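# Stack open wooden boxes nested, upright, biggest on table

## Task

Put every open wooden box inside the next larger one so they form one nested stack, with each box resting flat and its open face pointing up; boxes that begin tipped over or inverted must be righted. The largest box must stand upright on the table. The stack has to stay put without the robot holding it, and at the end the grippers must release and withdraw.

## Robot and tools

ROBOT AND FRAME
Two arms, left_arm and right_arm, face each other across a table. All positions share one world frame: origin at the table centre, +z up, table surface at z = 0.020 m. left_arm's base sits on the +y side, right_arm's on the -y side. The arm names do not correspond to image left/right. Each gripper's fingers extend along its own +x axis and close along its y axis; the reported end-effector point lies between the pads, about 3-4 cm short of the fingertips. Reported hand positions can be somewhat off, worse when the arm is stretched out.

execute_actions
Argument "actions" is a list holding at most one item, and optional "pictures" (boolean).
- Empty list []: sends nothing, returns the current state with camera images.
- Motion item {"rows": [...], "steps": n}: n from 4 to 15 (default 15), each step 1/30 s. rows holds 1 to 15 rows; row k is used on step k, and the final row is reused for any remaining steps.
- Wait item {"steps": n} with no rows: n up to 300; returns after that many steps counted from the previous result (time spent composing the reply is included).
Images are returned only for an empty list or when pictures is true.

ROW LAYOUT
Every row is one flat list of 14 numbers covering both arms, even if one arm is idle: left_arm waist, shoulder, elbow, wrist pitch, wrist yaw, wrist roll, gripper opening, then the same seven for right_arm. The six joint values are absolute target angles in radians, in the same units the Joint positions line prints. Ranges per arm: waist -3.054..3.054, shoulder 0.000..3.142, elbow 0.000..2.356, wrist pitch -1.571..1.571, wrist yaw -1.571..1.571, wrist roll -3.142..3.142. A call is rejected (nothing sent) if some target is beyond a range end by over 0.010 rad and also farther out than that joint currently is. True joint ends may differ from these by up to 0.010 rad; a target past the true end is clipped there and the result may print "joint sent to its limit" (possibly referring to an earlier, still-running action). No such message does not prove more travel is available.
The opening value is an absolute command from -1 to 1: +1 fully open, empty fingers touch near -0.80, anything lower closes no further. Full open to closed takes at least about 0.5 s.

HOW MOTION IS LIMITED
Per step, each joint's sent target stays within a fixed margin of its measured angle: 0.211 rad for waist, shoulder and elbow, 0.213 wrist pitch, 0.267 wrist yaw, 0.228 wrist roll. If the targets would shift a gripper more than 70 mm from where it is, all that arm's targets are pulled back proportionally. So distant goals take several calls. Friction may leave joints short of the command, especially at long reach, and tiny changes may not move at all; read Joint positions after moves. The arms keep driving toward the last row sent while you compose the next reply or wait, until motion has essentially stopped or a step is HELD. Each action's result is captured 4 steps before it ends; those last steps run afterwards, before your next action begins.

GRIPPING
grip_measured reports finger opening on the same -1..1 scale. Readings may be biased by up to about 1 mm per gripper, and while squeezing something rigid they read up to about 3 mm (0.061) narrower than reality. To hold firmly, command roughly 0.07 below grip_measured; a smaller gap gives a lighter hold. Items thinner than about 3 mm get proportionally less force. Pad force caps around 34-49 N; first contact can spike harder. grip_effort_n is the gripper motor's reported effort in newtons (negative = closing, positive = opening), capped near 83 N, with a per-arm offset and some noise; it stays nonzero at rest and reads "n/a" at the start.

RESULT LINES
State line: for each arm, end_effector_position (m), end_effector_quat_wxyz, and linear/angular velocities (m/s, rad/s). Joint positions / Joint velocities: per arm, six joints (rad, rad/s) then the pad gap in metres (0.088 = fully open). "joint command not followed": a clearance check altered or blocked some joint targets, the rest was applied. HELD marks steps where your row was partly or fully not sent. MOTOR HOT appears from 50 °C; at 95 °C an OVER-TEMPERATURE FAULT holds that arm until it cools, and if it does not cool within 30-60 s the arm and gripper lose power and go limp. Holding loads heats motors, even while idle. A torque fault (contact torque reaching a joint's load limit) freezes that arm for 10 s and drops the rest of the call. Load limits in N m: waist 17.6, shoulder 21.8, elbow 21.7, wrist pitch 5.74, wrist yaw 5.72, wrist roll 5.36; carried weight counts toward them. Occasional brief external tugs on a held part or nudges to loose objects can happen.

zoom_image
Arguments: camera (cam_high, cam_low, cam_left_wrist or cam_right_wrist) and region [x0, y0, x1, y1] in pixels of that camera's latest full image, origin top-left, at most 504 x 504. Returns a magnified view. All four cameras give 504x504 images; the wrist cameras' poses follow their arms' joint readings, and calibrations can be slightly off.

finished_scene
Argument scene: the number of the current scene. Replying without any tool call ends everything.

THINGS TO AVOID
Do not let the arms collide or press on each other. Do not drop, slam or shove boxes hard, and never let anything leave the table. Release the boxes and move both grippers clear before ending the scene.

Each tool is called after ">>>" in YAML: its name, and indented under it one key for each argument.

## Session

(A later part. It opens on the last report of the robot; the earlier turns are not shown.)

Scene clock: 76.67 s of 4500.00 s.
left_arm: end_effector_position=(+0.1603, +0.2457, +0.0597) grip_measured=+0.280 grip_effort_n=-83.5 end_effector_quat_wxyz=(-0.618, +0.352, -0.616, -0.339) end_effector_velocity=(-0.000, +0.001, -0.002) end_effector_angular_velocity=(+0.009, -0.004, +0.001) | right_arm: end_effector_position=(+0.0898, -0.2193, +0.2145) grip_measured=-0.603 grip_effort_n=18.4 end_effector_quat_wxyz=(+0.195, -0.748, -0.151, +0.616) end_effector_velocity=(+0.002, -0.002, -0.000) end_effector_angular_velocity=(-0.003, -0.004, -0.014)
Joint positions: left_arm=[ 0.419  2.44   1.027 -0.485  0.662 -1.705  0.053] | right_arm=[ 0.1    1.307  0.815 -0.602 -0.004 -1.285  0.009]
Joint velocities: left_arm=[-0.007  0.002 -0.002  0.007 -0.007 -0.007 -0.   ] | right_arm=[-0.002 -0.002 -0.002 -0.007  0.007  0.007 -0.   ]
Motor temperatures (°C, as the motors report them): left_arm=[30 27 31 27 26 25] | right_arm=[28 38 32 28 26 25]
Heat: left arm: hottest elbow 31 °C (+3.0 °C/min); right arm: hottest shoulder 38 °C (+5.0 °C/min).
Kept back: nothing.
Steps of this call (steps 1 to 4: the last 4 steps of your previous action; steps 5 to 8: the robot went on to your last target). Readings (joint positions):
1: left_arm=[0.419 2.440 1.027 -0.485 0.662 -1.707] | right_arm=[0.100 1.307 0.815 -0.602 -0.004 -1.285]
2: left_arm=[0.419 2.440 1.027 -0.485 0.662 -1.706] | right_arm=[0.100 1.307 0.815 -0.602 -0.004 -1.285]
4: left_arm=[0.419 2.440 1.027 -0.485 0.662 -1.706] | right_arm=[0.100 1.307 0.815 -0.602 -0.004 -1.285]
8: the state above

>>> execute_actions:
  actions:
    - {"rows":[[0.45,2.41,1.04,-0.54,0.65,-1.7,0.1,0.1,1.3,0.8,-0.6,0,-1.285,-0.6],[0.48,2.375,1.045,-0.62,0.64,-1.7,0.1,0.1,1.3,0.8,-0.6,0,-1.285,-0.6],[0.51,2.33,1.05,-0.7,0.62,-1.7,0.1,0.1,1.3,0.8,-0.6,0,-1.285,-0.6],[0.51,2.33,1.05,-0.7,0.62,-1.7,0.1,0.1,1.3,0.8,-0.6,0,-1.285,-0.6],[0.54,2.2,1.1,-0.9,0.6,-1.6,0.1,0.1,1.3,0.8,-0.6,0,-1.285,-0.6]],"steps":15}

>>> execute_actions:
  actions:
    - {"rows":[[0.1,1.9,0.8,0.6,0.3,-0.9,0.1,0.1,1.3,0.8,-0.6,0,-1.285,-0.6]],"steps":15}

>>> execute_actions:
  actions:
    - {"rows":[[0.0,1.9,0.8,0.8,0.3,-0.8,0.1,0.1,1.3,0.8,-0.6,0,-1.285,-0.6]],"steps":15}
  pictures: true

Scene clock: 78.47 s of 4500.00 s.
left_arm: end_effector_position=(+0.1396, +0.2401, +0.1405) grip_measured=+0.280 grip_effort_n=-83.5 end_effector_quat_wxyz=(-0.615, +0.365, -0.605, -0.350) end_effector_velocity=(-0.046, -0.042, +0.137) end_effector_angular_velocity=(-0.036, -0.093, -0.106) | right_arm: end_effector_position=(+0.0898, -0.2192, +0.2146) grip_measured=-0.603 grip_effort_n=19.8 end_effector_quat_wxyz=(+0.195, -0.748, -0.151, +0.616) end_effector_velocity=(-0.002, +0.002, +0.002) end_effector_angular_velocity=(+0.007, +0.018, +0.012)
Joint positions: left_arm=[ 0.529  2.229  1.092 -0.83   0.613 -1.62   0.053] | right_arm=[ 0.1    1.307  0.815 -0.602 -0.004 -1.285  0.009]
Joint velocities: left_arm=[ 0.09  -0.388  0.164 -0.491 -0.051  0.139 -0.   ] | right_arm=[-0.007 -0.002  0.002  0.007 -0.022 -0.007 -0.   ]
Motor temperatures (°C, as the motors report them): left_arm=[30 27 31 27 26 25] | right_arm=[28 38 32 28 26 25]
Heat: left arm: hottest elbow 31 °C (+3.0 °C/min); right arm: hottest shoulder 38 °C (+5.0 °C/min).
Steps of this call (steps 1 to 15: the robot went on to your last target; steps 16 to 43: nothing new was sent; steps 44 to 54: the first 11 steps of this action). Readings (joint positions):
44: left_arm=[0.419 2.438 1.027 -0.487 0.662 -1.705] | right_arm=[0.100 1.307 0.815 -0.602 -0.004 -1.285]
45: left_arm=[0.423 2.435 1.029 -0.499 0.657 -1.703] | right_arm=[0.100 1.307 0.815 -0.602 -0.004 -1.285]
47: left_arm=[0.446 2.413 1.034 -0.582 0.643 -1.702] | right_arm=[0.100 1.307 0.815 -0.602 -0.004 -1.285]
51: left_arm=[0.509 2.299 1.062 -0.750 0.617 -1.643] | right_arm=[0.100 1.307 0.815 -0.602 -0.004 -1.285]
54: the state above

Scene clock: 78.97 s of 4500.00 s.
left_arm: end_effector_position=(+0.0941, +0.1990, +0.1022) grip_measured=+0.280 grip_effort_n=-83.5 end_effector_quat_wxyz=(+0.841, +0.031, +0.541, +0.005) end_effector_velocity=(+0.017, -0.218, -0.029) end_effector_angular_velocity=(+0.106, -0.468, -2.410) | right_arm: end_effector_position=(+0.0898, -0.2192, +0.2146) grip_measured=-0.603 grip_effort_n=19.3 end_effector_quat_wxyz=(+0.195, -0.748, -0.151, +0.616) end_effector_velocity=(+0.001, +0.001, -0.000) end_effector_angular_velocity=(-0.002, -0.003, +0.016)
Joint positions: left_arm=[ 0.134  1.93   0.825 -0.396  0.326 -1.09   0.053] | right_arm=[ 0.1    1.307  0.815 -0.602 -0.004 -1.285  0.009]
Joint velocities: left_arm=[-0.393 -0.149 -0.183  1.282 -0.154  1.443 -0.   ] | right_arm=[-0.007  0.002 -0.002  0.007 -0.007 -0.022 -0.   ]
Motor temperatures (°C, as the motors report them): left_arm=[30 27 31 27 26 25] | right_arm=[28 38 32 28 26 25]
Heat: left arm: hottest elbow 31 °C (+3.0 °C/min); right arm: hottest shoulder 38 °C (+5.0 °C/min).
Steps of this call (steps 1 to 4: the last 4 steps of your previous action; steps 5 to 15: the first 11 steps of this action). Readings (joint positions):
5: left_arm=[0.526 2.199 1.077 -0.855 0.579 -1.584] | right_arm=[0.100 1.307 0.815 -0.602 -0.004 -1.285]
6: left_arm=[0.495 2.164 1.032 -0.790 0.503 -1.527] | right_arm=[0.100 1.307 0.815 -0.602 -0.004 -1.285]
8: left_arm=[0.403 2.075 0.941 -0.715 0.422 -1.431] | right_arm=[0.100 1.307 0.815 -0.602 -0.004 -1.285]
12: left_arm=[0.212 1.958 0.848 -0.532 0.347 -1.237] | right_arm=[0.100 1.307 0.815 -0.602 -0.004 -1.285]
15: the state above

Scene clock: 79.47 s of 4500.00 s.
left_arm: end_effector_position=(+0.0777, +0.0638, +0.1201) grip_measured=+0.281 grip_effort_n=-83.5 end_effector_quat_wxyz=(+0.844, +0.136, +0.366, -0.367) end_effector_velocity=(-0.045, -0.229, +0.137) end_effector_angular_velocity=(-0.870, -0.361, -0.900) | right_arm: end_effector_position=(+0.0898, -0.2192, +0.2146) grip_measured=-0.603 grip_effort_n=18.8 end_effector_quat_wxyz=(+0.195, -0.748, -0.151, +0.616) end_effector_velocity=(-0.001, -0.002, -0.001) end_effector_angular_velocity=(-0.011, +0.002, +0.010)
Joint positions: left_arm=[ 0.002  1.914  0.805  0.286  0.302 -0.812  0.053] | right_arm=[ 0.1    1.307  0.815 -0.602 -0.004 -1.285  0.009]
Joint velocities: left_arm=[ 0.002  0.002 -0.007  1.297  0.007  0.051 -0.   ] | right_arm=[ 0.002 -0.002 -0.002 -0.007 -0.007 -0.007 -0.   ]
Motor temperatures (°C, as the motors report them): left_arm=[30 27 31 27 26 25] | right_arm=[28 38 32 28 26 25]
Heat: left arm: hottest elbow 31 °C (+2.0 °C/min); right arm: hottest shoulder 38 °C (+5.0 °C/min).
Steps of this call (steps 1 to 4: the last 4 steps of your previous action; steps 5 to 15: the first 11 steps of this action). Readings (joint positions):
5: left_arm=[0.106 1.919 0.808 -0.169 0.306 -0.940] | right_arm=[0.100 1.307 0.815 -0.602 -0.004 -1.285]
6: left_arm=[0.091 1.918 0.808 -0.124 0.302 -0.906] | right_arm=[0.100 1.307 0.815 -0.602 -0.004 -1.285]
8: left_arm=[0.049 1.916 0.807 -0.032 0.302 -0.862] | right_arm=[0.100 1.307 0.815 -0.602 -0.004 -1.285]
12: left_arm=[0.005 1.914 0.806 0.150 0.302 -0.823] | right_arm=[0.100 1.307 0.815 -0.602 -0.004 -1.285]
15: the state above
camera_calibration (this result's frames):
cam_left_wrist: T_world_to_cam=[[-0.722248, -0.691625, -0.00350996, 0.116926], [-0.626654, 0.656531, -0.419847, 0.0910039], [0.292681, -0.301034, -0.907588, 0.17987], [0, 0, 0, 1]] pos_world=[0.0888328, 0.0752688, 0.201866]
cam_right_wrist: T_world_to_cam=[[-0.0220606, 0.888133, 0.459056, 0.112505], [0.884627, -0.196581, 0.422837, -0.182003], [0.465777, 0.415421, -0.78133, 0.299175], [0, 0, 0, 1]] pos_world=[0.024138, -0.259981, 0.259066]

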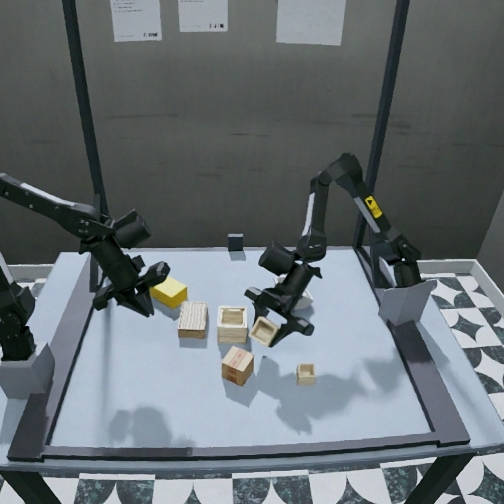

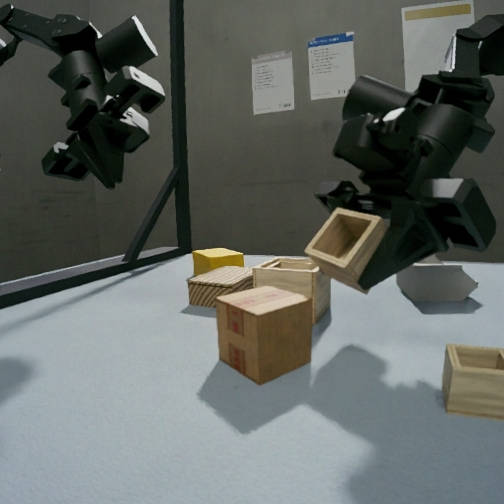

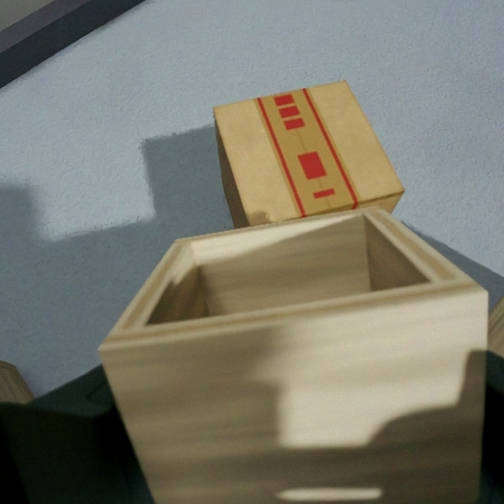

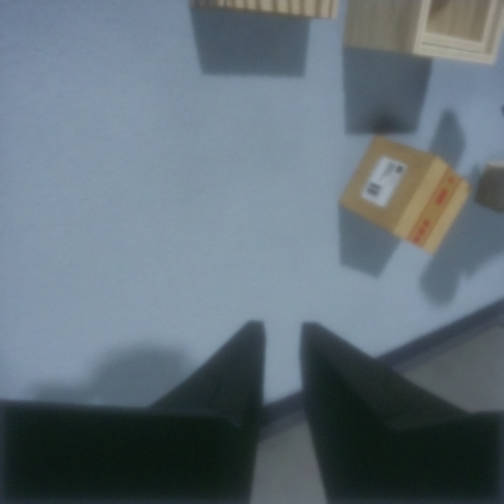

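>>> execute_actions:
  actions:
    - {"rows":[[-0.15,2.2,0.72,1.35,0.22,-0.7,0.1,0.1,1.3,0.8,-0.6,0,-1.285,-0.6]],"steps":15}

>>> execute_actions:
  actions:
    - {"steps":15}
  pictures: true

Scene clock: 80.10 s of 4500.00 s.
left_arm: end_effector_position=(+0.0524, +0.0081, +0.1080) grip_measured=+0.281 grip_effort_n=-83.5 end_effector_quat_wxyz=(+0.791, +0.127, +0.181, -0.570) end_effector_velocity=(-0.125, -0.053, -0.011) end_effector_angular_velocity=(-0.416, -0.144, -0.762) | right_arm: end_effector_position=(+0.0898, -0.2192, +0.2146) grip_measured=-0.603 grip_effort_n=18.8 end_effector_quat_wxyz=(+0.195, -0.748, -0.151, +0.616) end_effector_velocity=(+0.002, -0.002, -0.002) end_effector_angular_velocity=(-0.010, +0.008, -0.014)
Joint positions: left_arm=[-0.112  2.157  0.731  1.118  0.215 -0.714  0.053] | right_arm=[ 0.1    1.307  0.815 -0.602 -0.004 -1.285  0.009]
Joint velocities: left_arm=[-0.222  0.31  -0.1    1.223  0.022  0.095  0.   ] | right_arm=[-0.007  0.002 -0.002 -0.007 -0.007  0.007 -0.   ]
Motor temperatures (°C, as the motors report them): left_arm=[30 28 31 27 26 25] | right_arm=[28 37 32 28 26 25]
Heat: left arm: hottest elbow 31 °C (+2.0 °C/min); right arm: hottest shoulder 37 °C (+4.1 °C/min).
Steps of this call (steps 1 to 4: the last 4 steps of your previous action; steps 5 to 8: the robot went on to your last target; steps 9 to 19: the first 11 steps of this action). Readings (joint positions):
9: left_arm=[-0.004 1.924 0.801 0.689 0.294 -0.795] | right_arm=[0.100 1.307 0.815 -0.602 -0.004 -1.285]
10: left_arm=[-0.017 1.940 0.797 0.734 0.278 -0.778] | right_arm=[0.100 1.307 0.815 -0.602 -0.004 -1.285]
12: left_arm=[-0.059 1.993 0.784 0.800 0.264 -0.754] | right_arm=[0.100 1.307 0.815 -0.602 -0.004 -1.285]
16: left_arm=[-0.103 2.117 0.745 0.982 0.215 -0.726] | right_arm=[0.100 1.307 0.815 -0.602 -0.004 -1.285]
19: the state above

Scene clock: 80.60 s of 4500.00 s.
left_arm: end_effector_position=(+0.0198, -0.0062, +0.1164) grip_measured=+0.281 grip_effort_n=-83.5 end_effector_quat_wxyz=(+0.750, +0.107, +0.132, -0.639) end_effector_velocity=(-0.004, -0.003, +0.005) end_effector_angular_velocity=(-0.024, +0.002, -0.012) | right_arm: end_effector_position=(+0.0898, -0.2192, +0.2146) grip_measured=-0.603 grip_effort_n=19.3 end_effector_quat_wxyz=(+0.195, -0.748, -0.151, +0.616) end_effector_velocity=(-0.000, +0.001, -0.001) end_effector_angular_velocity=(+0.003, +0.010, -0.005)
Joint positions: left_arm=[-0.154  2.19   0.724  1.343  0.221 -0.703  0.053] | right_arm=[ 0.1    1.307  0.815 -0.602 -0.004 -1.285  0.009]
Joint velocities: left_arm=[-0.002 -0.002  0.002  0.022 -0.007 -0.007 -0.   ] | right_arm=[-0.002  0.002 -0.002  0.007 -0.007  0.007 -0.   ]
Motor temperatures (°C, as the motors report them): left_arm=[30 28 31 27 26 25] | right_arm=[28 37 32 28 26 25]
Heat: left arm: hottest elbow 31 °C (+2.0 °C/min); right arm: hottest shoulder 37 °C (+4.0 °C/min).
Kept back: nothing.
Steps of this call (steps 1 to 4: the last 4 steps of your previous action; steps 5 to 15: the robot went on to your last target). Readings (joint positions):
1: left_arm=[-0.120 2.167 0.729 1.162 0.215 -0.711] | right_arm=[0.100 1.307 0.815 -0.602 -0.004 -1.285]
2: left_arm=[-0.129 2.175 0.727 1.203 0.217 -0.709] | right_arm=[0.100 1.307 0.815 -0.602 -0.004 -1.285]
4: left_arm=[-0.145 2.182 0.725 1.265 0.221 -0.706] | right_arm=[0.100 1.307 0.815 -0.602 -0.004 -1.285]
8: left_arm=[-0.154 2.185 0.725 1.320 0.221 -0.704] | right_arm=[0.100 1.307 0.815 -0.602 -0.004 -1.285]
15: the state above
camera_calibration (this result's frames):
cam_left_wrist: T_world_to_cam=[[-0.984013, -0.175568, -0.0299161, 0.0381356], [-0.0869411, 0.620135, -0.779663, 0.130126], [0.155436, -0.764597, -0.625484, 0.139424], [0, 0, 0, 1]] pos_world=[0.0271677, 0.0326033, 0.189803]
cam_right_wrist: T_world_to_cam=[[-0.0220606, 0.888133, 0.459056, 0.112505], [0.884627, -0.196581, 0.422837, -0.182003], [0.465777, 0.415421, -0.78133, 0.299175], [0, 0, 0, 1]] pos_world=[0.024138, -0.259981, 0.259066]

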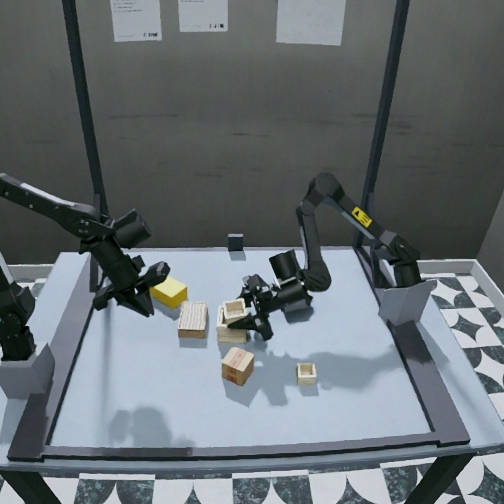

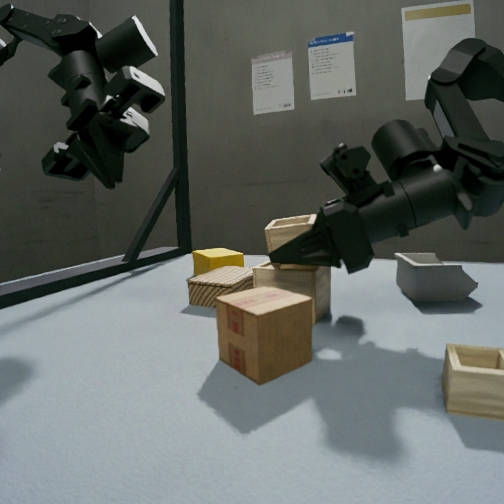

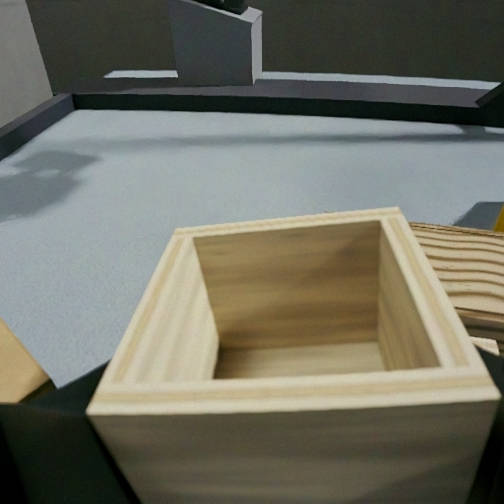

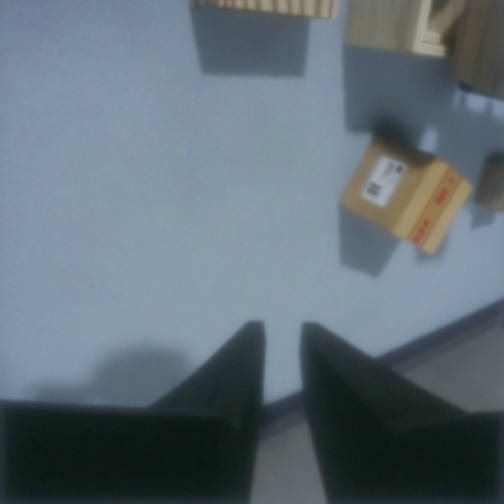

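>>> execute_actions:
  actions:
    - {"rows":[[-0.154,2.05,0.72,1.3,0.25,-0.68,0.1,0.1,1.3,0.8,-0.6,0,-1.285,-0.6],[-0.154,2.05,0.72,1.3,0.25,-0.68,0.1,0.1,1.3,0.8,-0.6,0,-1.285,-0.6],[-0.154,2.05,0.72,1.3,0.25,-0.68,0.1,0.1,1.3,0.8,-0.6,0,-1.285,-0.6],[-0.154,2.05,0.72,1.3,0.25,-0.68,0.1,0.1,1.3,0.8,-0.6,0,-1.285,-0.6],[-0.154,2.05,0.72,1.3,0.25,-0.68,0.1,0.1,1.3,0.8,-0.6,0,-1.285,-0.6],[-0.01,2.1,0.64,1.2,0.44,-0.6,0.1,0.1,1.3,0.8,-0.6,0,-1.285,-0.6]],"steps":15}

>>> execute_actions:
  actions:
    - {"rows":[[-0.01,2.22,0.63,1.19,0.44,-0.6,0.1,0.1,1.3,0.8,-0.6,0,-1.285,-0.6]],"steps":15}
  pictures: true

Scene clock: 81.90 s of 4500.00 s.
left_arm: end_effector_position=(+0.0353, +0.0169, +0.1365) grip_measured=+0.281 grip_effort_n=-83.5 end_effector_quat_wxyz=(+0.742, +0.151, +0.156, -0.634) end_effector_velocity=(+0.209, +0.170, -0.042) end_effector_angular_velocity=(+0.400, +0.057, +0.525) | right_arm: end_effector_position=(+0.0898, -0.2192, +0.2146) grip_measured=-0.603 grip_effort_n=18.8 end_effector_quat_wxyz=(+0.195, -0.748, -0.151, +0.616) end_effector_velocity=(-0.001, -0.005, -0.003) end_effector_angular_velocity=(-0.024, +0.019, -0.006)
Joint positions: left_arm=[-0.039  2.092  0.66   1.218  0.39  -0.622  0.053] | right_arm=[ 0.1    1.307  0.815 -0.602 -0.004 -1.285  0.009]
Joint velocities: left_arm=[ 0.447  0.164 -0.295 -0.242  0.3    0.139  0.   ] | right_arm=[-0.002 -0.002 -0.002 -0.022 -0.022  0.007 -0.   ]
Motor temperatures (°C, as the motors report them): left_arm=[30 28 31 27 26 25] | right_arm=[28 37 32 28 26 25]
Heat: left arm: hottest elbow 31 °C (+2.0 °C/min); right arm: hottest shoulder 37 °C (+4.0 °C/min).
Steps of this call (steps 1 to 15: the robot went on to your last target; steps 16 to 28: nothing new was sent; steps 29 to 39: the first 11 steps of this action). Readings (joint positions):
29: left_arm=[-0.154 2.183 0.723 1.342 0.222 -0.701] | right_arm=[0.100 1.307 0.815 -0.602 -0.004 -1.285]
30: left_arm=[-0.154 2.167 0.721 1.323 0.227 -0.697] | right_arm=[0.100 1.307 0.815 -0.602 -0.004 -1.285]
32: left_arm=[-0.154 2.130 0.717 1.317 0.236 -0.691] | right_arm=[0.100 1.307 0.815 -0.602 -0.004 -1.285]
36: left_arm=[-0.106 2.080 0.696 1.269 0.344 -0.644] | right_arm=[0.100 1.307 0.815 -0.602 -0.004 -1.285]
39: the state above

Scene clock: 82.40 s of 4500.00 s.
left_arm: end_effector_position=(+0.0707, +0.0454, +0.1080) grip_measured=+0.281 grip_effort_n=-83.5 end_effector_quat_wxyz=(+0.759, +0.169, +0.202, -0.595) end_effector_velocity=(+0.011, +0.006, -0.004) end_effector_angular_velocity=(+0.009, +0.008, +0.039) | right_arm: end_effector_position=(+0.0898, -0.2192, +0.2147) grip_measured=-0.603 grip_effort_n=19.3 end_effector_quat_wxyz=(+0.196, -0.748, -0.151, +0.616) end_effector_velocity=(-0.001, -0.004, -0.003) end_effector_angular_velocity=(-0.015, +0.021, -0.003)
Joint positions: left_arm=[ 0.002  2.191  0.639  1.202  0.427 -0.607  0.053] | right_arm=[ 0.1    1.306  0.815 -0.602 -0.004 -1.285  0.009]
Joint velocities: left_arm=[ 0.012  0.022 -0.002 -0.007 -0.007 -0.007 -0.   ] | right_arm=[-0.002 -0.002 -0.007 -0.007 -0.022  0.007 -0.   ]
Motor temperatures (°C, as the motors report them): left_arm=[30 28 31 27 26 25] | right_arm=[28 37 32 28 26 25]
Heat: left arm: hottest elbow 31 °C (+2.0 °C/min); right arm: hottest shoulder 37 °C (+3.0 °C/min).
Steps of this call (steps 1 to 4: the last 4 steps of your previous action; steps 5 to 15: the first 11 steps of this action). Readings (joint positions):
5: left_arm=[-0.018 2.106 0.645 1.209 0.426 -0.608] | right_arm=[0.100 1.307 0.815 -0.602 -0.004 -1.285]
6: left_arm=[-0.018 2.120 0.647 1.212 0.429 -0.606] | right_arm=[0.100 1.307 0.815 -0.602 -0.004 -1.285]
8: left_arm=[-0.018 2.157 0.644 1.197 0.431 -0.605] | right_arm=[0.100 1.307 0.815 -0.602 -0.004 -1.285]
12: left_arm=[-0.000 2.188 0.639 1.202 0.427 -0.607] | right_arm=[0.100 1.306 0.815 -0.602 -0.004 -1.285]
15: the state above
camera_calibration (this result's frames):
cam_left_wrist: T_world_to_cam=[[-0.968224, -0.243568, -0.0567233, 0.101887], [-0.150717, 0.749302, -0.64485, 0.0801022], [0.199567, -0.615809, -0.762202, 0.170607], [0, 0, 0, 1]] pos_world=[0.0766741, 0.069857, 0.18747]
cam_right_wrist: T_world_to_cam=[[-0.0221353, 0.887965, 0.459377, 0.11236], [0.884672, -0.196634, 0.422717, -0.182008], [0.465688, 0.415755, -0.781206, 0.299323], [0, 0, 0, 1]] pos_world=[0.0241138, -0.260006, 0.259155]

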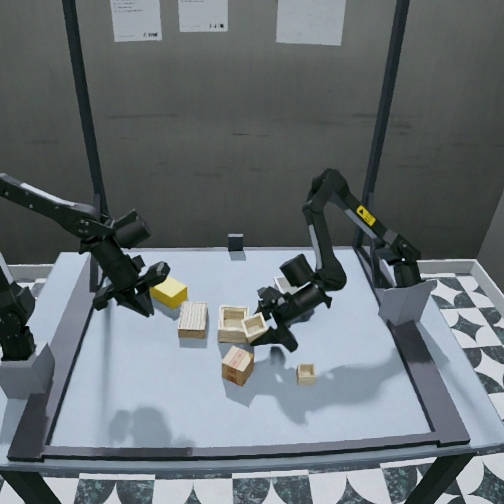

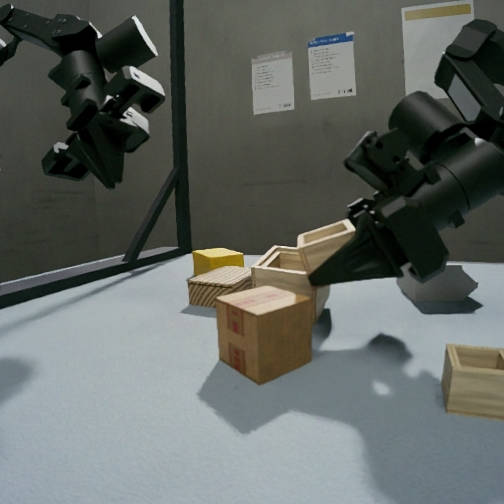

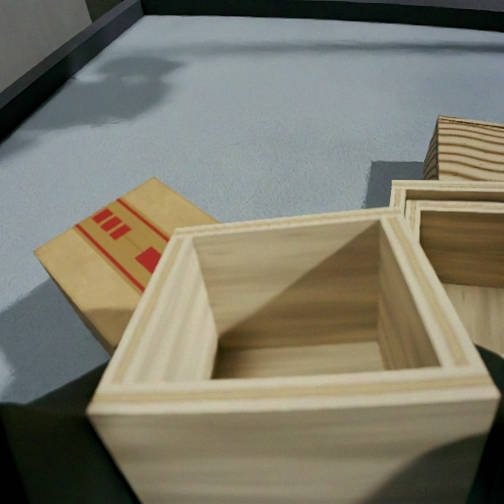

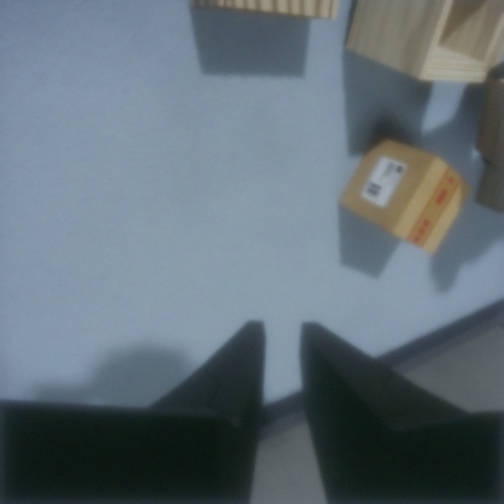

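>>> execute_actions:
  actions:
    - {"rows":[[0.01,2.25,0.61,1.19,0.44,-0.6,0.1,0.1,1.3,0.8,-0.6,0,-1.285,-0.6],[0.01,2.25,0.61,1.19,0.44,-0.6,0.1,0.1,1.3,0.8,-0.6,0,-1.285,-0.6],[0.01,2.25,0.61,1.19,0.44,-0.6,0.1,0.1,1.3,0.8,-0.6,0,-1.285,-0.6],[0.01,2.25,0.61,1.19,0.44,-0.6,0.1,0.1,1.3,0.8,-0.6,0,-1.285,-0.6],[0.0,2.3,0.62,1.19,0.44,-0.6,0.1,0.1,1.3,0.8,-0.6,0,-1.285,-0.6]],"steps":15}

>>> execute_actions:
  actions:
    - {"steps":10}
  pictures: true

Scene clock: 82.97 s of 4500.00 s.
left_arm: end_effector_position=(+0.0941, +0.0733, +0.0777) grip_measured=+0.281 grip_effort_n=-83.5 end_effector_quat_wxyz=(+0.772, +0.182, +0.247, -0.556) end_effector_velocity=(-0.059, +0.064, -0.160) end_effector_angular_velocity=(+0.428, +0.219, -0.064) | right_arm: end_effector_position=(+0.0898, -0.2192, +0.2147) grip_measured=-0.603 grip_effort_n=19.3 end_effector_quat_wxyz=(+0.196, -0.748, -0.151, +0.616) end_effector_velocity=(-0.001, +0.002, +0.002) end_effector_angular_velocity=(+0.009, +0.005, +0.011)
Joint positions: left_arm=[ 0.013  2.283  0.622  1.186  0.436 -0.604  0.053] | right_arm=[ 0.1    1.306  0.815 -0.602 -0.004 -1.285  0.009]
Joint velocities: left_arm=[-0.286  0.193 -0.081 -0.037  0.095 -0.007 -0.   ] | right_arm=[-0.002 -0.002  0.002  0.007 -0.007 -0.007 -0.   ]
Motor temperatures (°C, as the motors report them): left_arm=[30 28 31 27 26 25] | right_arm=[28 37 32 28 26 25]
Heat: left arm: hottest elbow 31 °C (+2.0 °C/min); right arm: hottest shoulder 37 °C (+3.0 °C/min).
Steps of this call (steps 1 to 4: the last 4 steps of your previous action; steps 5 to 6: the robot went on to your last target; steps 7 to 17: the first 11 steps of this action). Readings (joint positions):
7: left_arm=[0.005 2.197 0.638 1.203 0.427 -0.607] | right_arm=[0.100 1.306 0.815 -0.602 -0.004 -1.285]
8: left_arm=[0.007 2.202 0.637 1.206 0.428 -0.607] | right_arm=[0.100 1.306 0.815 -0.602 -0.004 -1.285]
10: left_arm=[0.018 2.210 0.634 1.206 0.428 -0.607] | right_arm=[0.100 1.306 0.815 -0.602 -0.004 -1.285]
14: left_arm=[0.035 2.254 0.631 1.197 0.417 -0.606] | right_arm=[0.100 1.306 0.815 -0.602 -0.004 -1.285]
17: the state above

Scene clock: 83.30 s of 4500.00 s.
left_arm: end_effector_position=(+0.0895, +0.0749, +0.0701) grip_measured=+0.281 grip_effort_n=-83.5 end_effector_quat_wxyz=(+0.767, +0.188, +0.254, -0.558) end_effector_velocity=(+0.003, +0.001, -0.001) end_effector_angular_velocity=(-0.001, +0.008, +0.037) | right_arm: end_effector_position=(+0.0898, -0.2192, +0.2147) grip_measured=-0.603 grip_effort_n=18.8 end_effector_quat_wxyz=(+0.196, -0.748, -0.151, +0.616) end_effector_velocity=(-0.003, +0.005, +0.005) end_effector_angular_velocity=(+0.025, +0.001, +0.029)
Joint positions: left_arm=[-0.005  2.291  0.619  1.188  0.439 -0.603  0.053] | right_arm=[ 0.1    1.306  0.815 -0.602 -0.004 -1.285  0.009]
Joint velocities: left_arm=[-0.002 -0.002  0.002 -0.022 -0.022 -0.022 -0.   ] | right_arm=[-0.002 -0.007  0.002  0.022 -0.007 -0.022 -0.   ]
Motor temperatures (°C, as the motors report them): left_arm=[30 28 31 27 26 25] | right_arm=[28 37 32 28 26 25]
Heat: left arm: hottest elbow 31 °C (+2.0 °C/min); right arm: hottest shoulder 37 °C (+3.0 °C/min).
Kept back: nothing.
Steps of this call (steps 1 to 4: the last 4 steps of your previous action; steps 5 to 10: the robot went on to your last target). Readings (joint positions):
1: left_arm=[0.004 2.288 0.620 1.186 0.438 -0.603] | right_arm=[0.100 1.306 0.815 -0.602 -0.004 -1.285]
2: left_arm=[-0.002 2.291 0.619 1.186 0.439 -0.603] | right_arm=[0.100 1.306 0.815 -0.602 -0.004 -1.285]
4: left_arm=[-0.005 2.291 0.619 1.187 0.439 -0.603] | right_arm=[0.100 1.306 0.815 -0.602 -0.004 -1.285]
8: left_arm=[-0.005 2.291 0.619 1.188 0.439 -0.603] | right_arm=[0.100 1.306 0.815 -0.602 -0.004 -1.285]
10: the state above
camera_calibration (this result's frames):
cam_left_wrist: T_world_to_cam=[[-0.94993, -0.308965, -0.0466098, 0.127743], [-0.232029, 0.79742, -0.557032, 0.0338568], [0.209271, -0.518327, -0.829182, 0.152696], [0, 0, 0, 1]] pos_world=[0.097248, 0.0916164, 0.151426]
cam_right_wrist: T_world_to_cam=[[-0.0221353, 0.887965, 0.459377, 0.11236], [0.884672, -0.196634, 0.422717, -0.182008], [0.465688, 0.415755, -0.781206, 0.299323], [0, 0, 0, 1]] pos_world=[0.0241138, -0.260006, 0.259155]

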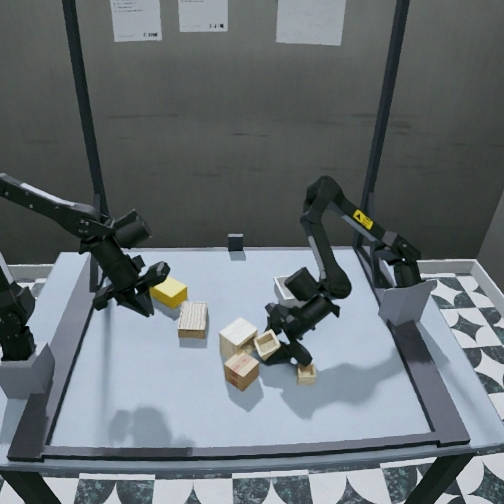

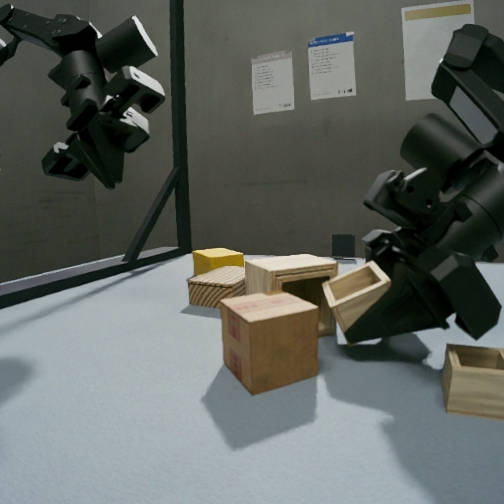

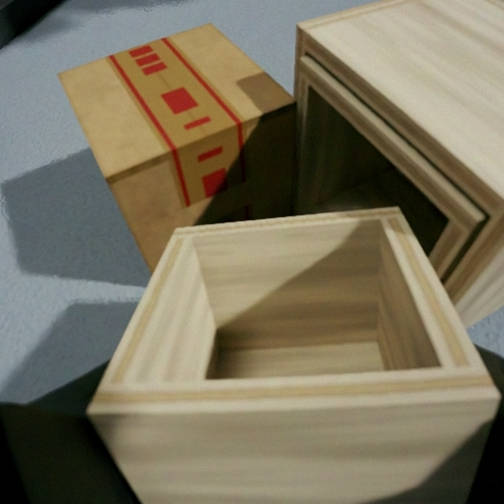

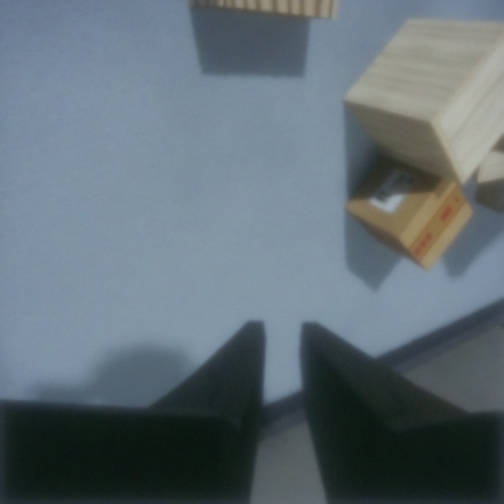

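>>> execute_actions:
  actions:
    - {"rows":[[0.0,2.315,0.62,1.19,0.44,-0.6,0.1,0.1,1.3,0.8,-0.6,0,-1.285,-0.6],[0.0,2.315,0.62,1.19,0.44,-0.6,0.1,0.1,1.3,0.8,-0.6,0,-1.285,-0.6],[0.0,2.315,0.62,1.19,0.44,-0.6,0.1,0.1,1.3,0.8,-0.6,0,-1.285,-0.6],[0.0,2.315,0.62,1.19,0.44,-0.6,0.1,0.1,1.3,0.8,-0.6,0,-1.285,-0.6],[0.0,2.335,0.62,1.19,0.44,-0.6,0.1,0.1,1.3,0.8,-0.6,0,-1.285,-0.6]],"steps":15}

>>> execute_actions:
  actions:
    - {"steps":10}
  pictures: true

Scene clock: 83.93 s of 4500.00 s.
left_arm: end_effector_position=(+0.0955, +0.0822, +0.0613) grip_measured=+0.281 grip_effort_n=-83.5 end_effector_quat_wxyz=(+0.770, +0.192, +0.265, -0.549) end_effector_velocity=(+0.003, +0.003, -0.001) end_effector_angular_velocity=(+0.005, +0.017, +0.035) | right_arm: end_effector_position=(+0.0898, -0.2192, +0.2147) grip_measured=-0.603 grip_effort_n=19.8 end_effector_quat_wxyz=(+0.196, -0.748, -0.151, +0.616) end_effector_velocity=(+0.001, +0.004, +0.002) end_effector_angular_velocity=(+0.022, -0.007, +0.007)
Joint positions: left_arm=[-0.005  2.323  0.619  1.189  0.439 -0.602  0.053] | right_arm=[ 0.1    1.306  0.815 -0.602 -0.004 -1.285  0.009]
Joint velocities: left_arm=[ 0.002 -0.002 -0.002 -0.022 -0.007 -0.022 -0.   ] | right_arm=[-0.002 -0.002 -0.002  0.022  0.007 -0.007  0.   ]
Motor temperatures (°C, as the motors report them): left_arm=[31 28 31 27 26 25] | right_arm=[28 37 32 28 26 25]
Heat: left arm: hottest waist 31 °C (+2.0 °C/min); right arm: hottest shoulder 37 °C (+3.0 °C/min).
Steps of this call (steps 1 to 8: the robot went on to your last target; steps 9 to 19: the first 11 steps of this action). Readings (joint positions):
9: left_arm=[-0.005 2.293 0.619 1.188 0.439 -0.603] | right_arm=[0.100 1.306 0.815 -0.602 -0.004 -1.285]
10: left_arm=[-0.005 2.295 0.619 1.189 0.439 -0.603] | right_arm=[0.100 1.306 0.815 -0.602 -0.004 -1.285]
12: left_arm=[-0.005 2.299 0.619 1.189 0.439 -0.603] | right_arm=[0.100 1.306 0.815 -0.602 -0.004 -1.285]
16: left_arm=[-0.005 2.317 0.619 1.189 0.439 -0.603] | right_arm=[0.100 1.306 0.815 -0.602 -0.004 -1.285]
19: the state above

Scene clock: 84.27 s of 4500.00 s.
left_arm: end_effector_position=(+0.0958, +0.0825, +0.0611) grip_measured=+0.281 grip_effort_n=-83.5 end_effector_quat_wxyz=(+0.770, +0.192, +0.265, -0.548) end_effector_velocity=(-0.001, -0.001, +0.001) end_effector_angular_velocity=(-0.008, -0.001, +0.003) | right_arm: end_effector_position=(+0.0898, -0.2192, +0.2147) grip_measured=-0.603 grip_effort_n=18.8 end_effector_quat_wxyz=(+0.196, -0.748, -0.151, +0.616) end_effector_velocity=(+0.000, -0.002, -0.001) end_effector_angular_velocity=(-0.010, +0.002, +0.005)
Joint positions: left_arm=[-0.004  2.324  0.619  1.189  0.439 -0.602  0.053] | right_arm=[ 0.1    1.306  0.815 -0.602 -0.004 -1.285  0.009]
Joint velocities: left_arm=[-0.002 -0.002 -0.002  0.007 -0.007 -0.007  0.   ] | right_arm=[-0.002 -0.002 -0.002 -0.007 -0.007 -0.007  0.   ]
Motor temperatures (°C, as the motors report them): left_arm=[31 28 31 27 26 25] | right_arm=[28 37 32 28 26 25]
Heat: left arm: hottest waist 31 °C (+2.0 °C/min); right arm: hottest shoulder 37 °C (+3.0 °C/min).
Kept back: nothing.
Steps of this call (steps 1 to 4: the last 4 steps of your previous action; steps 5 to 10: the robot went on to your last target). Readings (joint positions):
1: left_arm=[-0.004 2.323 0.619 1.189 0.439 -0.602] | right_arm=[0.100 1.306 0.815 -0.602 -0.004 -1.285]
2: left_arm=[-0.004 2.323 0.619 1.189 0.439 -0.602] | right_arm=[0.100 1.306 0.815 -0.602 -0.004 -1.285]
4: left_arm=[-0.004 2.323 0.619 1.189 0.439 -0.602] | right_arm=[0.100 1.306 0.815 -0.602 -0.004 -1.285]
8: left_arm=[-0.004 2.324 0.619 1.189 0.439 -0.602] | right_arm=[0.100 1.306 0.815 -0.602 -0.004 -1.285]
10: the state above
camera_calibration (this result's frames):
cam_left_wrist: T_world_to_cam=[[-0.943555, -0.327887, -0.0468358, 0.136609], [-0.252797, 0.804288, -0.537787, 0.0245483], [0.214003, -0.495592, -0.841779, 0.146253], [0, 0, 0, 1]] pos_world=[0.103805, 0.0975302, 0.142713]
cam_right_wrist: T_world_to_cam=[[-0.0221353, 0.887965, 0.459377, 0.11236], [0.884672, -0.196634, 0.422717, -0.182008], [0.465688, 0.415755, -0.781206, 0.299323], [0, 0, 0, 1]] pos_world=[0.0241138, -0.260006, 0.259155]

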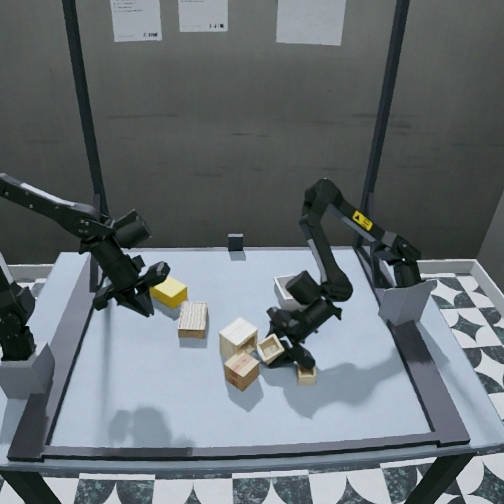

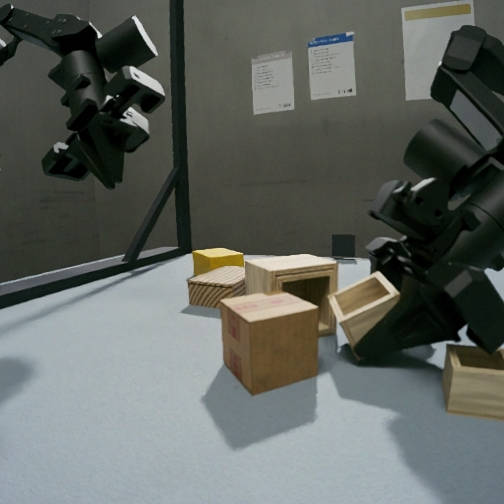

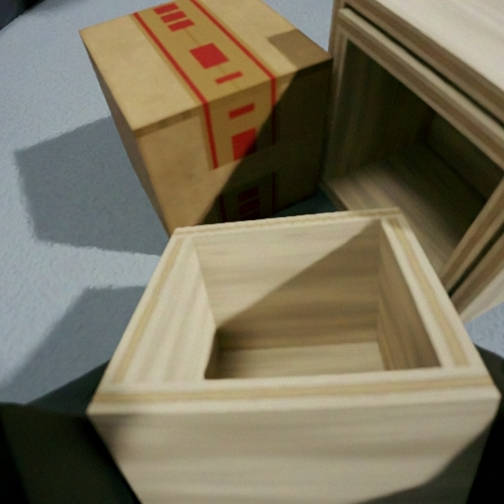

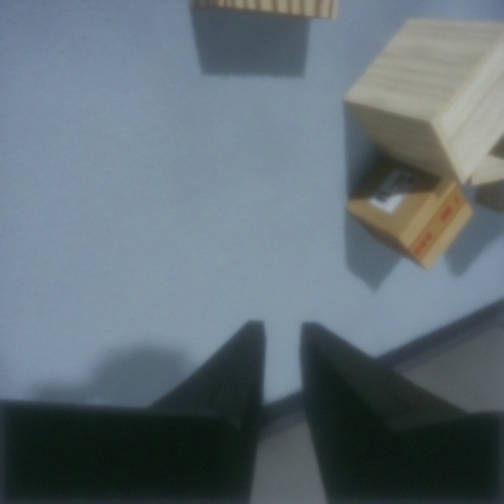

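>>> execute_actions:
  actions:
    - {"rows":[[-0.004,2.324,0.619,1.189,0.439,-0.602,0.25,0.1,1.3,0.8,-0.6,0,-1.285,-0.6],[-0.004,2.324,0.619,1.189,0.439,-0.602,0.25,0.1,1.3,0.8,-0.6,0,-1.285,-0.6],[-0.004,2.324,0.619,1.189,0.439,-0.602,0.25,0.1,1.3,0.8,-0.6,0,-1.285,-0.6],[-0.004,2.324,0.619,1.189,0.439,-0.602,0.25,0.1,1.3,0.8,-0.6,0,-1.285,-0.6],[-0.004,2.324,0.619,1.189,0.439,-0.602,0.25,0.1,1.3,0.8,-0.6,0,-1.285,-0.6],[-0.004,2.324,0.619,1.189,0.439,-0.602,0.6,0.1,1.3,0.8,-0.6,0,-1.285,-0.6]],"steps":15}

>>> execute_actions:
  actions:
    - {"steps":10}
  pictures: true

Scene clock: 84.93 s of 4500.00 s.
left_arm: end_effector_position=(+0.0958, +0.0825, +0.0611) grip_measured=+0.512 grip_effort_n=16.5 end_effector_quat_wxyz=(+0.770, +0.192, +0.265, -0.548) end_effector_velocity=(-0.002, -0.002, +0.000) end_effector_angular_velocity=(-0.006, +0.013, +0.011) | right_arm: end_effector_position=(+0.0898, -0.2192, +0.2147) grip_measured=-0.603 grip_effort_n=18.8 end_effector_quat_wxyz=(+0.196, -0.748, -0.151, +0.616) end_effector_velocity=(+0.002, -0.002, -0.000) end_effector_angular_velocity=(-0.009, -0.018, +0.011)
Joint positions: left_arm=[-0.004  2.324  0.619  1.189  0.439 -0.602  0.064] | right_arm=[ 0.1    1.306  0.815 -0.602 -0.004 -1.285  0.009]
Joint velocities: left_arm=[-0.007 -0.007  0.002 -0.007 -0.007 -0.022  0.032] | right_arm=[-0.002 -0.002 -0.002 -0.007  0.007 -0.022 -0.   ]
Motor temperatures (°C, as the motors report them): left_arm=[31 28 30 27 26 25] | right_arm=[28 37 32 28 26 25]
Heat: left arm: hottest waist 31 °C (+2.0 °C/min); right arm: hottest shoulder 37 °C (+3.0 °C/min).
Steps of this call (steps 1 to 9: the robot went on to your last target; steps 10 to 20: the first 11 steps of this action). Readings (joint positions):
10: left_arm=[-0.004 2.324 0.619 1.189 0.439 -0.602] | right_arm=[0.100 1.306 0.815 -0.602 -0.004 -1.285]
11: left_arm=[-0.004 2.324 0.619 1.189 0.439 -0.602] | right_arm=[0.100 1.306 0.815 -0.602 -0.004 -1.285]
13: left_arm=[-0.004 2.324 0.619 1.189 0.439 -0.602] | right_arm=[0.100 1.306 0.815 -0.602 -0.004 -1.285]
17: left_arm=[-0.004 2.324 0.619 1.189 0.439 -0.602] | right_arm=[0.100 1.306 0.815 -0.602 -0.004 -1.285]
20: the state above

Scene clock: 85.27 s of 4500.00 s.
left_arm: end_effector_position=(+0.0958, +0.0825, +0.0611) grip_measured=+0.591 grip_effort_n=16.0 end_effector_quat_wxyz=(+0.770, +0.192, +0.265, -0.548) end_effector_velocity=(-0.002, +0.000, -0.001) end_effector_angular_velocity=(+0.001, +0.010, -0.004) | right_arm: end_effector_position=(+0.0898, -0.2192, +0.2147) grip_measured=-0.603 grip_effort_n=18.8 end_effector_quat_wxyz=(+0.196, -0.748, -0.151, +0.616) end_effector_velocity=(+0.000, -0.002, -0.001) end_effector_angular_velocity=(-0.007, +0.009, -0.008)
Joint positions: left_arm=[-0.004  2.324  0.619  1.189  0.439 -0.602  0.068] | right_arm=[ 0.1    1.306  0.815 -0.602 -0.004 -1.285  0.009]
Joint velocities: left_arm=[-0.002  0.002 -0.002  0.007  0.007 -0.007  0.002] | right_arm=[-0.002 -0.002 -0.002 -0.007 -0.007  0.007 -0.   ]
Motor temperatures (°C, as the motors report them): left_arm=[31 28 30 27 26 25] | right_arm=[28 37 32 28 26 25]
Heat: left arm: hottest waist 31 °C (+2.0 °C/min); right arm: hottest shoulder 37 °C (+3.0 °C/min).
Kept back: nothing.
Steps of this call (steps 1 to 4: the last 4 steps of your previous action; steps 5 to 10: the robot went on to your last target). Readings (joint positions):
1: left_arm=[-0.004 2.324 0.619 1.189 0.439 -0.602] | right_arm=[0.100 1.306 0.815 -0.602 -0.004 -1.285]
2: left_arm=[-0.004 2.324 0.619 1.189 0.439 -0.602] | right_arm=[0.100 1.306 0.815 -0.602 -0.004 -1.285]
4: left_arm=[-0.004 2.324 0.619 1.189 0.439 -0.602] | right_arm=[0.100 1.306 0.815 -0.602 -0.004 -1.285]
8: left_arm=[-0.004 2.324 0.619 1.189 0.439 -0.602] | right_arm=[0.100 1.306 0.815 -0.602 -0.004 -1.285]
10: the state above
camera_calibration (this result's frames):
cam_left_wrist: T_world_to_cam=[[-0.943555, -0.327887, -0.0468358, 0.136609], [-0.252797, 0.804288, -0.537787, 0.0245483], [0.214003, -0.495592, -0.841779, 0.146253], [0, 0, 0, 1]] pos_world=[0.103805, 0.0975302, 0.142713]
cam_right_wrist: T_world_to_cam=[[-0.0221353, 0.887965, 0.459377, 0.11236], [0.884672, -0.196634, 0.422717, -0.182008], [0.465688, 0.415755, -0.781206, 0.299323], [0, 0, 0, 1]] pos_world=[0.0241138, -0.260006, 0.259155]

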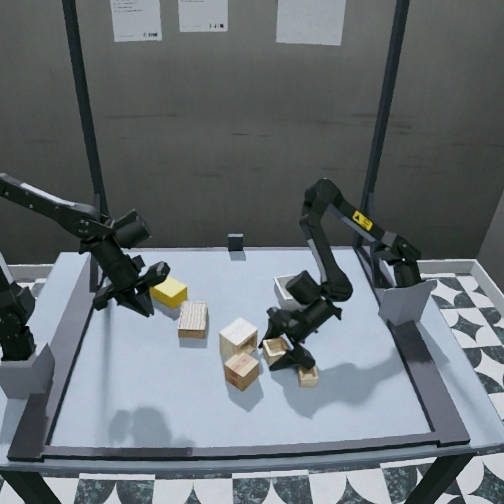

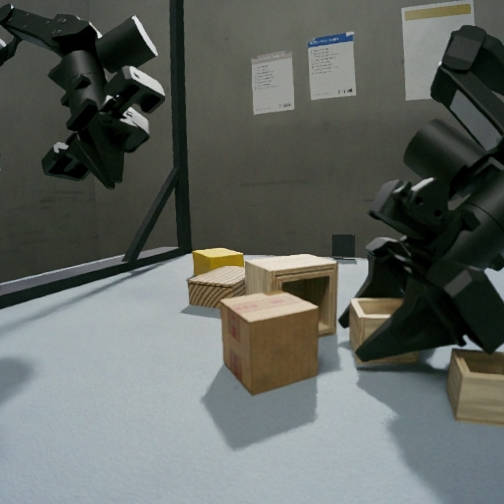

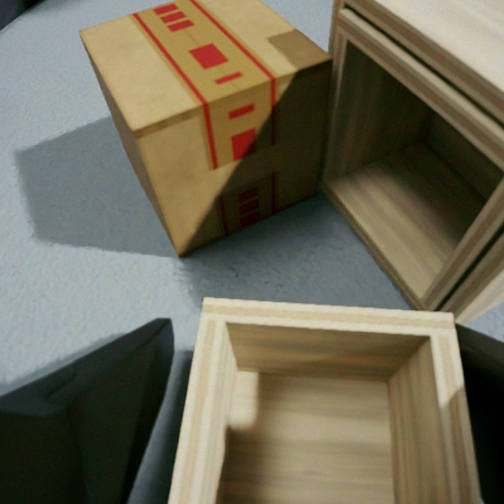

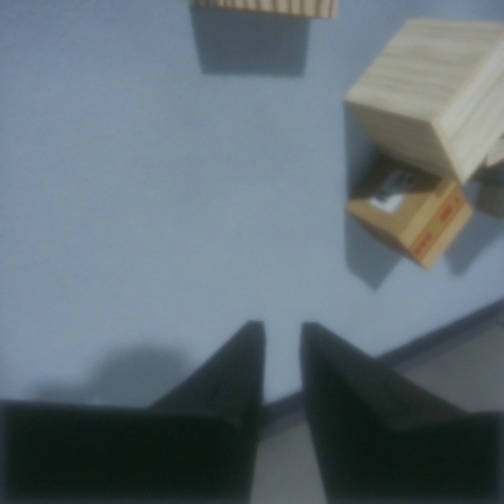

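>>> execute_actions:
  actions:
    - {"rows":[[0.0,2.28,0.58,1.19,0.44,-0.6,0.6,0.1,1.3,0.8,-0.6,0,-1.285,-0.6],[0.0,2.23,0.55,1.19,0.44,-0.6,0.6,0.1,1.3,0.8,-0.6,0,-1.285,-0.6],[0.02,2.15,0.55,1.1,0.44,-0.6,0.6,0.1,1.3,0.8,-0.6,0,-1.285,-0.6],[0.02,2.15,0.55,1.1,0.44,-0.6,0.6,0.1,1.3,0.8,-0.6,0,-1.285,-0.6],[0.04,2.0,0.6,0.8,0.44,-0.6,0.9,0.1,1.3,0.8,-0.6,0,-1.285,-0.6]],"steps":15}

Scene clock: 86.50 s of 4500.00 s.
left_arm: end_effector_position=(+0.0743, +0.0725, +0.1099) grip_measured=+0.845 grip_effort_n=15.6 end_effector_quat_wxyz=(+0.783, +0.185, +0.271, -0.528) end_effector_velocity=(-0.024, -0.008, +0.055) end_effector_angular_velocity=(+0.091, +0.043, +0.159) | right_arm: end_effector_position=(+0.0898, -0.2192, +0.2147) grip_measured=-0.603 grip_effort_n=18.8 end_effector_quat_wxyz=(+0.196, -0.748, -0.151, +0.616) end_effector_velocity=(+0.000, -0.002, -0.001) end_effector_angular_velocity=(-0.010, +0.002, +0.005)
Joint positions: left_arm=[ 0.033  2.04   0.6    0.889  0.44  -0.602  0.08 ] | right_arm=[ 0.1    1.306  0.815 -0.602 -0.004 -1.285  0.009]
Joint velocities: left_arm=[ 0.042 -0.393  0.066 -0.637 -0.007 -0.007  0.02 ] | right_arm=[-0.002 -0.002 -0.002 -0.007 -0.007 -0.007 -0.   ]
Motor temperatures (°C, as the motors report them): left_arm=[31 28 30 27 26 25] | right_arm=[28 37 32 28 26 25]
Heat: left arm: hottest waist 31 °C (+2.0 °C/min); right arm: hottest shoulder 37 °C (+3.0 °C/min).
Steps of this call (steps 1 to 15: the robot went on to your last target; steps 16 to 26: nothing new was sent; steps 27 to 37: the first 11 steps of this action). Readings (joint positions):
27: left_arm=[-0.004 2.322 0.617 1.189 0.439 -0.602] | right_arm=[0.100 1.306 0.815 -0.602 -0.004 -1.285]
28: left_arm=[-0.004 2.313 0.609 1.189 0.439 -0.602] | right_arm=[0.100 1.306 0.815 -0.602 -0.004 -1.285]
30: left_arm=[-0.002 2.267 0.581 1.152 0.439 -0.602] | right_arm=[0.100 1.306 0.815 -0.602 -0.004 -1.285]
34: left_arm=[0.022 2.116 0.584 0.986 0.440 -0.602] | right_arm=[0.100 1.306 0.815 -0.602 -0.004 -1.285]
37: the state above


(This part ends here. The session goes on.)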